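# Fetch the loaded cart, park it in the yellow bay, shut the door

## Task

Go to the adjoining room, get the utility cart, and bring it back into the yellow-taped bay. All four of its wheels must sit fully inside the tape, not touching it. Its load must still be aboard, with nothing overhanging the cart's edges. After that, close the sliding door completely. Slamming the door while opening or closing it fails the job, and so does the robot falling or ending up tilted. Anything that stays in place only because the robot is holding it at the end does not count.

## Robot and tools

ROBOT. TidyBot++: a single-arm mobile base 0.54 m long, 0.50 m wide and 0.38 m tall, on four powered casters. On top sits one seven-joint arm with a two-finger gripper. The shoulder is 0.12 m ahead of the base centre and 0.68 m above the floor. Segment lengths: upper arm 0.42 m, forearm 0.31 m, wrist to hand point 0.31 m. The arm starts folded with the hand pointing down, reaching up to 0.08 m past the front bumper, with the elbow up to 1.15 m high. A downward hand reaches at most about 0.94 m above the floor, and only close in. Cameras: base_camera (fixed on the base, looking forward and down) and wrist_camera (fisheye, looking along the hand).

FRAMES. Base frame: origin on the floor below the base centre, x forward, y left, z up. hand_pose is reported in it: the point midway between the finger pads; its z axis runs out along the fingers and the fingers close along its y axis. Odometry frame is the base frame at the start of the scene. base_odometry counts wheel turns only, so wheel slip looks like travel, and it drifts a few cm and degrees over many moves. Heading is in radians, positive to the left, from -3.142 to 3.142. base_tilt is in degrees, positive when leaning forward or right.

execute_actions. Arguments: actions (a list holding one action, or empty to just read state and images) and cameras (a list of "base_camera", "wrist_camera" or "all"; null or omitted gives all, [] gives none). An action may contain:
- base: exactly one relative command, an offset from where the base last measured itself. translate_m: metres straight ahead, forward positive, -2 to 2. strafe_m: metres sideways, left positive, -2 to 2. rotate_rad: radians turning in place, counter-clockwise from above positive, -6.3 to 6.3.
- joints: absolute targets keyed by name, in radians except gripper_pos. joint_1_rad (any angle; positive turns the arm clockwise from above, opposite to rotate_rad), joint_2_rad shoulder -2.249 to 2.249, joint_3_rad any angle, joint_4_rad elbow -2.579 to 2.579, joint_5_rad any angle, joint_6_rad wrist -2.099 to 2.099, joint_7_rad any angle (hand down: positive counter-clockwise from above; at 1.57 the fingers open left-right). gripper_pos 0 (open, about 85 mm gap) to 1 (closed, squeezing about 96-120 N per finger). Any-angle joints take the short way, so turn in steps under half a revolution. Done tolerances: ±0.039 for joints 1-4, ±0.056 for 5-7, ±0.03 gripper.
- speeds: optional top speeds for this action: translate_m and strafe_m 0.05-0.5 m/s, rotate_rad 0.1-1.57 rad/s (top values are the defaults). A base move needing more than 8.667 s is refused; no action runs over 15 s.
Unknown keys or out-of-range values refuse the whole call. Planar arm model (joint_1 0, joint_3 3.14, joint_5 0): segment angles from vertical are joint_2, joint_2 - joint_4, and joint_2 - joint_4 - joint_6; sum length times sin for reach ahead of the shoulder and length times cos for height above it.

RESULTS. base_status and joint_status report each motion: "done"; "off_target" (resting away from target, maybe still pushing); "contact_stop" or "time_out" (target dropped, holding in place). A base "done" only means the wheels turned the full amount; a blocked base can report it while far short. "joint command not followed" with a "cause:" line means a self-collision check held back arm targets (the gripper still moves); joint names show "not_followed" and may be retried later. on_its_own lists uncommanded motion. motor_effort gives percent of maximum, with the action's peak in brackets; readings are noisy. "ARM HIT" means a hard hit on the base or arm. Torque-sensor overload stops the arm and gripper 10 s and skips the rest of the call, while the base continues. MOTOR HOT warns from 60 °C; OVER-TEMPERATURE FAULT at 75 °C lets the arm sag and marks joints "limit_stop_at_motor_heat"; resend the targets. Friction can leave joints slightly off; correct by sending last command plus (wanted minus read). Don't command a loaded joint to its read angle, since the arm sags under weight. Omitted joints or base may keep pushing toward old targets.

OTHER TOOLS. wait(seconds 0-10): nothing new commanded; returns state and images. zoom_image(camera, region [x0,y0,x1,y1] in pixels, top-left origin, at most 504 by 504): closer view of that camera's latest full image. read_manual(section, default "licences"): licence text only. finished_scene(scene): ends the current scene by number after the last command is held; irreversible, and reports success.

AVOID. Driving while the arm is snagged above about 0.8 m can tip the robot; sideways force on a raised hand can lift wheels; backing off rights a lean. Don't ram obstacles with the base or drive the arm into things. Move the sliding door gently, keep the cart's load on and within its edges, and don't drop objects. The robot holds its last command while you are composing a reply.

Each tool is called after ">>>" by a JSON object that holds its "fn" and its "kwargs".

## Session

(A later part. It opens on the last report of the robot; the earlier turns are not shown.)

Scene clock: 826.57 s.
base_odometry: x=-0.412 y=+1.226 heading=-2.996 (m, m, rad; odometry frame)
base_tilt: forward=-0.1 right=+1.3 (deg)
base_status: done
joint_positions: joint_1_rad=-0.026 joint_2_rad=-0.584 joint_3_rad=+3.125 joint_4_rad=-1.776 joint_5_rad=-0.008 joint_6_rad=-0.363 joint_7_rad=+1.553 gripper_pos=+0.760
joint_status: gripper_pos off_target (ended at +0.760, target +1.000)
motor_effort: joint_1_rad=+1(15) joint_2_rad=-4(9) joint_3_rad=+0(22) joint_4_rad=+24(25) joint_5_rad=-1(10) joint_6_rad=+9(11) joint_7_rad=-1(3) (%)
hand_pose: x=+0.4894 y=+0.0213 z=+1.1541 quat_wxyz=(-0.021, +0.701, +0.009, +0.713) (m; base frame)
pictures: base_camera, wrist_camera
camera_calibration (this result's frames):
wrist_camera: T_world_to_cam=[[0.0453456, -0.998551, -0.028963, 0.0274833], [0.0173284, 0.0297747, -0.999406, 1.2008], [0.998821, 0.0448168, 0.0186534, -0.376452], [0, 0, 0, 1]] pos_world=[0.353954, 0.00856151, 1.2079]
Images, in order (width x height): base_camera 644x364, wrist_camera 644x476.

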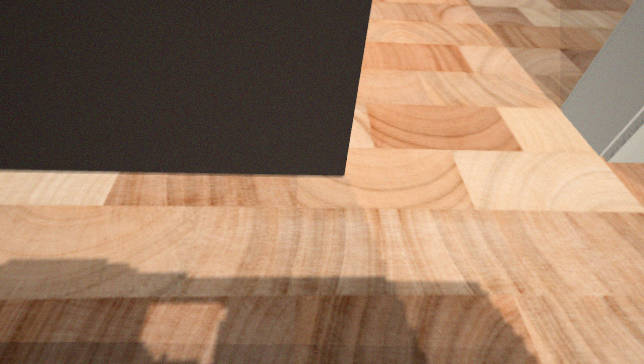

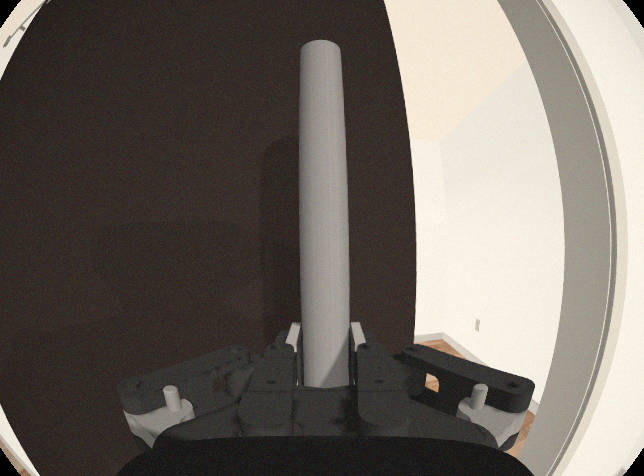

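>>> {"fn": "execute_actions", "kwargs": {"actions": [{"base": {"strafe_m": -0.37}, "speeds": {"strafe_m": 0.18}}]}}

Scene clock: 838.10 s.
base_odometry: x=-0.465 y=+1.592 heading=-2.996 (m, m, rad; odometry frame)
base_tilt: forward=-0.1 right=+1.3 (deg)
base_status: done
joint_positions: joint_1_rad=-0.038 joint_2_rad=-0.561 joint_3_rad=+3.109 joint_4_rad=-1.768 joint_5_rad=-0.014 joint_6_rad=-0.351 joint_7_rad=+1.553 gripper_pos=+0.763
joint_status: not commanded
motor_effort: joint_1_rad=+3(15) joint_2_rad=-8(14) joint_3_rad=+3(22) joint_4_rad=+23(24) joint_5_rad=+0(9) joint_6_rad=+8(11) joint_7_rad=-1(3) (%)
hand_pose: x=+0.4987 y=+0.0362 z=+1.1532 quat_wxyz=(-0.030, +0.703, +0.020, +0.711) (m; base frame)
pictures: base_camera, wrist_camera
camera_calibration (this result's frames):
wrist_camera: T_world_to_cam=[[0.0730011, -0.997, -0.0257192, 0.0243082], [0.0125187, 0.026702, -0.999565, 1.20203], [0.997253, 0.0726474, 0.0144304, -0.381707], [0, 0, 0, 1]] pos_world=[0.363836, 0.0198688, 1.20764]
Images, in order (width x height): base_camera 644x364, wrist_camera 644x476.

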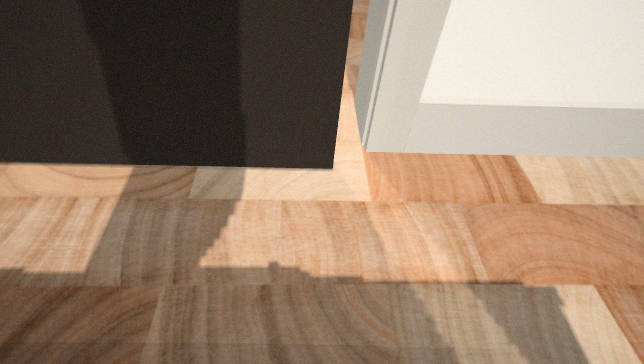

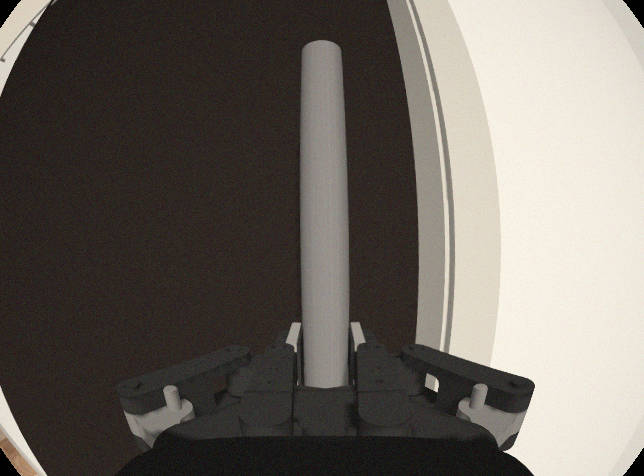

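>>> {"fn": "execute_actions", "kwargs": {"actions": [{"base": {"strafe_m": -0.14}, "joints": {"joint_2_rad": -0.56, "joint_4_rad": -1.75}, "speeds": {"strafe_m": 0.05}}]}}

Scene clock: 848.97 s.
base_odometry: x=-0.486 y=+1.730 heading=-2.996 (m, m, rad; odometry frame)
base_tilt: forward=-0.1 right=+1.3 (deg)
base_status: done
joint_positions: joint_1_rad=-0.061 joint_2_rad=-0.540 joint_3_rad=+3.057 joint_4_rad=-1.753 joint_5_rad=-0.014 joint_6_rad=-0.353 joint_7_rad=+1.553 gripper_pos=+0.763
joint_status: all done
motor_effort: joint_1_rad=+10(12) joint_2_rad=-7(8) joint_3_rad=+14(17) joint_4_rad=+21(25) joint_5_rad=+6(7) joint_6_rad=+6(11) joint_7_rad=+2(3) (%)
hand_pose: x=+0.5015 y=+0.0750 z=+1.1529 quat_wxyz=(-0.045, +0.704, +0.053, +0.707) (m; base frame)
pictures: base_camera, wrist_camera
camera_calibration (this result's frames):
wrist_camera: T_world_to_cam=[[0.140077, -0.990141, 0.000192442, -0.0011973], [0.00599216, 0.000653365, -0.999982, 1.20636], [0.990123, 0.140075, 0.0060246, -0.379125], [0, 0, 0, 1]] pos_world=[0.36832, 0.0511324, 1.20862]
Images, in order (width x height): base_camera 644x364, wrist_camera 644x476.

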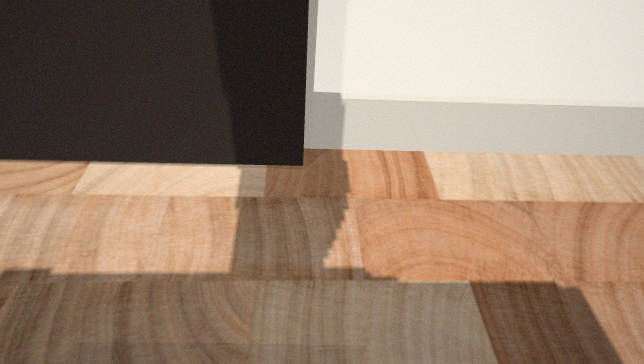

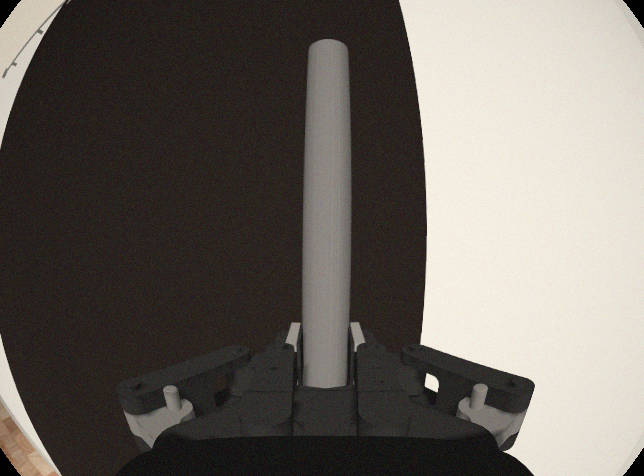

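>>> {"fn": "execute_actions", "kwargs": {"actions": [{"base": {"strafe_m": -0.04}, "speeds": {"strafe_m": 0.05}}]}}

Scene clock: 853.27 s.
base_odometry: x=-0.492 y=+1.769 heading=-2.996 (m, m, rad; odometry frame)
base_tilt: forward=-0.1 right=+1.3 (deg)
base_status: done
joint_positions: joint_1_rad=-0.094 joint_2_rad=-0.523 joint_3_rad=+3.015 joint_4_rad=-1.739 joint_5_rad=-0.019 joint_6_rad=-0.353 joint_7_rad=+1.553 gripper_pos=+0.764
joint_status: not commanded
motor_effort: joint_1_rad=+15(18) joint_2_rad=-9(12) joint_3_rad=+22(25) joint_4_rad=+18(21) joint_5_rad=+9(10) joint_6_rad=+4(8) joint_7_rad=+3(3) (%)
hand_pose: x=+0.5002 y=+0.1127 z=+1.1527 quat_wxyz=(-0.065, +0.703, +0.084, +0.703) (m; base frame)
pictures: base_camera, wrist_camera
camera_calibration (this result's frames):
wrist_camera: T_world_to_cam=[[0.210496, -0.977483, 0.0147579, -0.0171297], [0.00320001, -0.0144071, -0.999891, 1.20908], [0.977589, 0.21052, 0.000095326, -0.378004], [0, 0, 0, 1]] pos_world=[0.36927, 0.080253, 1.20924]
Images, in order (width x height): base_camera 644x364, wrist_camera 644x476.

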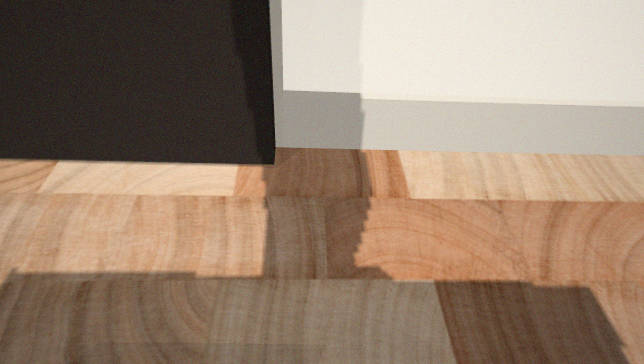

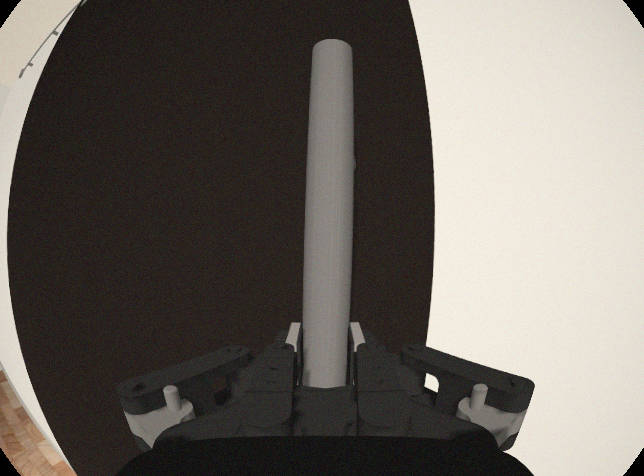

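>>> {"fn": "execute_actions", "kwargs": {"actions": [{"base": {"strafe_m": 0.09}, "joints": {"gripper_pos": 0.0}, "speeds": {"strafe_m": 0.15}}]}}

Scene clock: 859.43 s.
base_odometry: x=-0.478 y=+1.680 heading=-2.996 (m, m, rad; odometry frame)
base_tilt: forward=-0.2 right=+1.4 (deg)
base_status: done
joint_positions: joint_1_rad=-0.017 joint_2_rad=-0.550 joint_3_rad=+3.131 joint_4_rad=-1.750 joint_5_rad=-0.011 joint_6_rad=-0.356 joint_7_rad=+1.553 gripper_pos=+0.000
joint_status: all done
motor_effort: joint_1_rad=+1(17) joint_2_rad=-2(10) joint_3_rad=+1(23) joint_4_rad=+23(26) joint_5_rad=+0(9) joint_6_rad=+9(12) joint_7_rad=+0(3) (%)
hand_pose: x=+0.5032 y=+0.0153 z=+1.1586 quat_wxyz=(-0.019, +0.702, +0.002, +0.712) (m; base frame)
pictures: base_camera, wrist_camera
camera_calibration (this result's frames):
wrist_camera: T_world_to_cam=[[0.0325028, -0.998854, -0.0351292, 0.034589], [0.0155364, 0.0356484, -0.999244, 1.2059], [0.999351, 0.0319324, 0.0166773, -0.387827], [0, 0, 0, 1]] pos_world=[0.367715, 0.00394522, 1.21267]
Images, in order (width x height): base_camera 644x364, wrist_camera 644x476.

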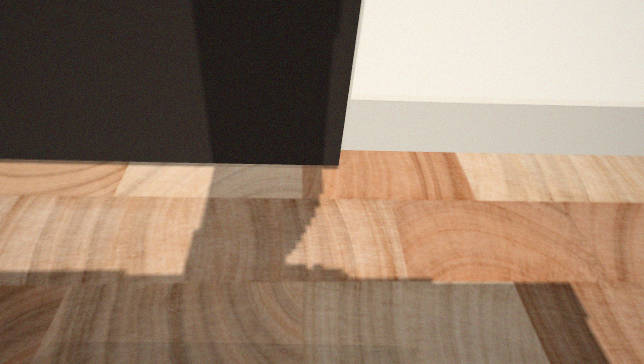

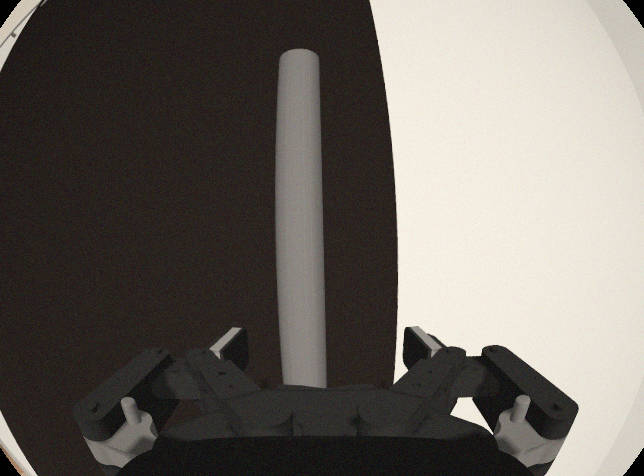

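>>> {"fn": "execute_actions", "kwargs": {"actions": [{"base": {"translate_m": -0.06}}], "cameras": []}}

>>> {"fn": "execute_actions", "kwargs": {"actions": [{"joints": {"joint_1_rad": -1.7, "joint_6_rad": -1.1}}]}}

Scene clock: 875.67 s.
base_odometry: x=-0.419 y=+1.689 heading=-2.996 (m, m, rad; odometry frame)
base_tilt: forward=-0.2 right=+1.3 (deg)
base_status: done
joint_positions: joint_1_rad=-0.017 joint_2_rad=-0.563 joint_3_rad=+3.131 joint_4_rad=-1.750 joint_5_rad=-0.011 joint_6_rad=-0.356 joint_7_rad=+1.553 gripper_pos=+0.000
joint_status: not commanded
motor_effort: joint_1_rad=+0(1) joint_2_rad=-1(6) joint_3_rad=+0(2) joint_4_rad=+22(24) joint_5_rad=-1(1) joint_6_rad=+9(10) joint_7_rad=+0(0) (%)
hand_pose: x=+0.4968 y=+0.0152 z=+1.1637 quat_wxyz=(-0.019, +0.697, +0.003, +0.717) (m; base frame)
pictures: none
No camera images: the call's "cameras" was empty. Leave "cameras" out to get every camera's image.

Scene clock: 878.53 s.
base_odometry: x=-0.419 y=+1.689 heading=-2.996 (m, m, rad; odometry frame)
base_tilt: forward=-0.1 right=+1.3 (deg)
base_status: not commanded
joint_positions: joint_1_rad=-1.686 joint_2_rad=-0.563 joint_3_rad=+3.131 joint_4_rad=-1.750 joint_5_rad=-0.011 joint_6_rad=-1.069 joint_7_rad=+1.553 gripper_pos=+0.000
joint_status: all done
motor_effort: joint_1_rad=+0(1) joint_2_rad=+0(1) joint_3_rad=+1(1) joint_4_rad=+21(22) joint_5_rad=+0(0) joint_6_rad=+7(10) joint_7_rad=+0(0) (%)
hand_pose: x=+0.0749 y=+0.3047 z=+0.9580 quat_wxyz=(-0.325, +0.604, +0.673, +0.278) (m; base frame)
pictures: base_camera, wrist_camera
camera_calibration (this result's frames):
wrist_camera: T_world_to_cam=[[0.993462, 0.110342, -0.0292933, -0.0850316], [0.0471707, -0.630402, -0.774834, 0.987306], [-0.103963, 0.768386, -0.631486, 0.513504], [0, 0, 0, 1]] pos_world=[0.0912892, 0.237213, 1.08678]
Images, in order (width x height): base_camera 644x364, wrist_camera 644x476.

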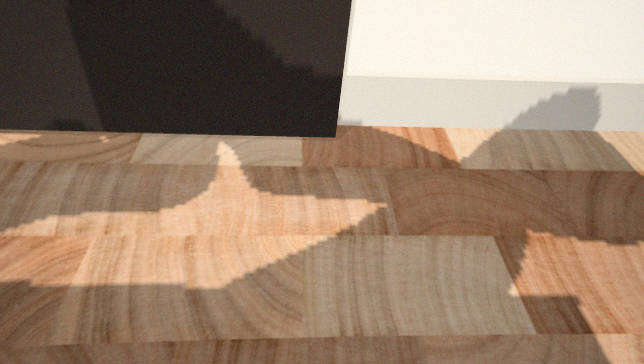

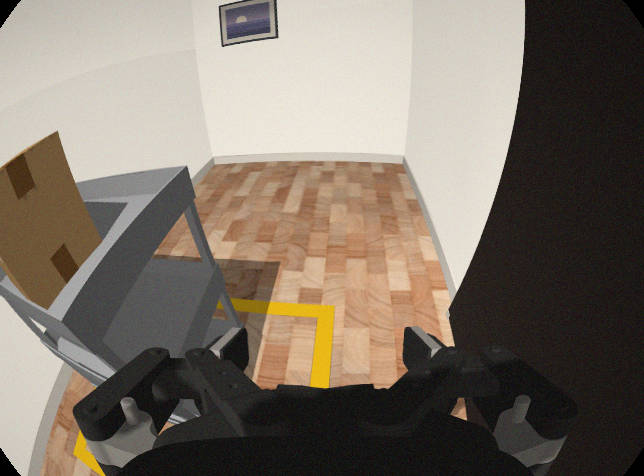

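>>> {"fn": "finished_scene", "kwargs": {"scene": 1}}

The scene is finished: the task was done.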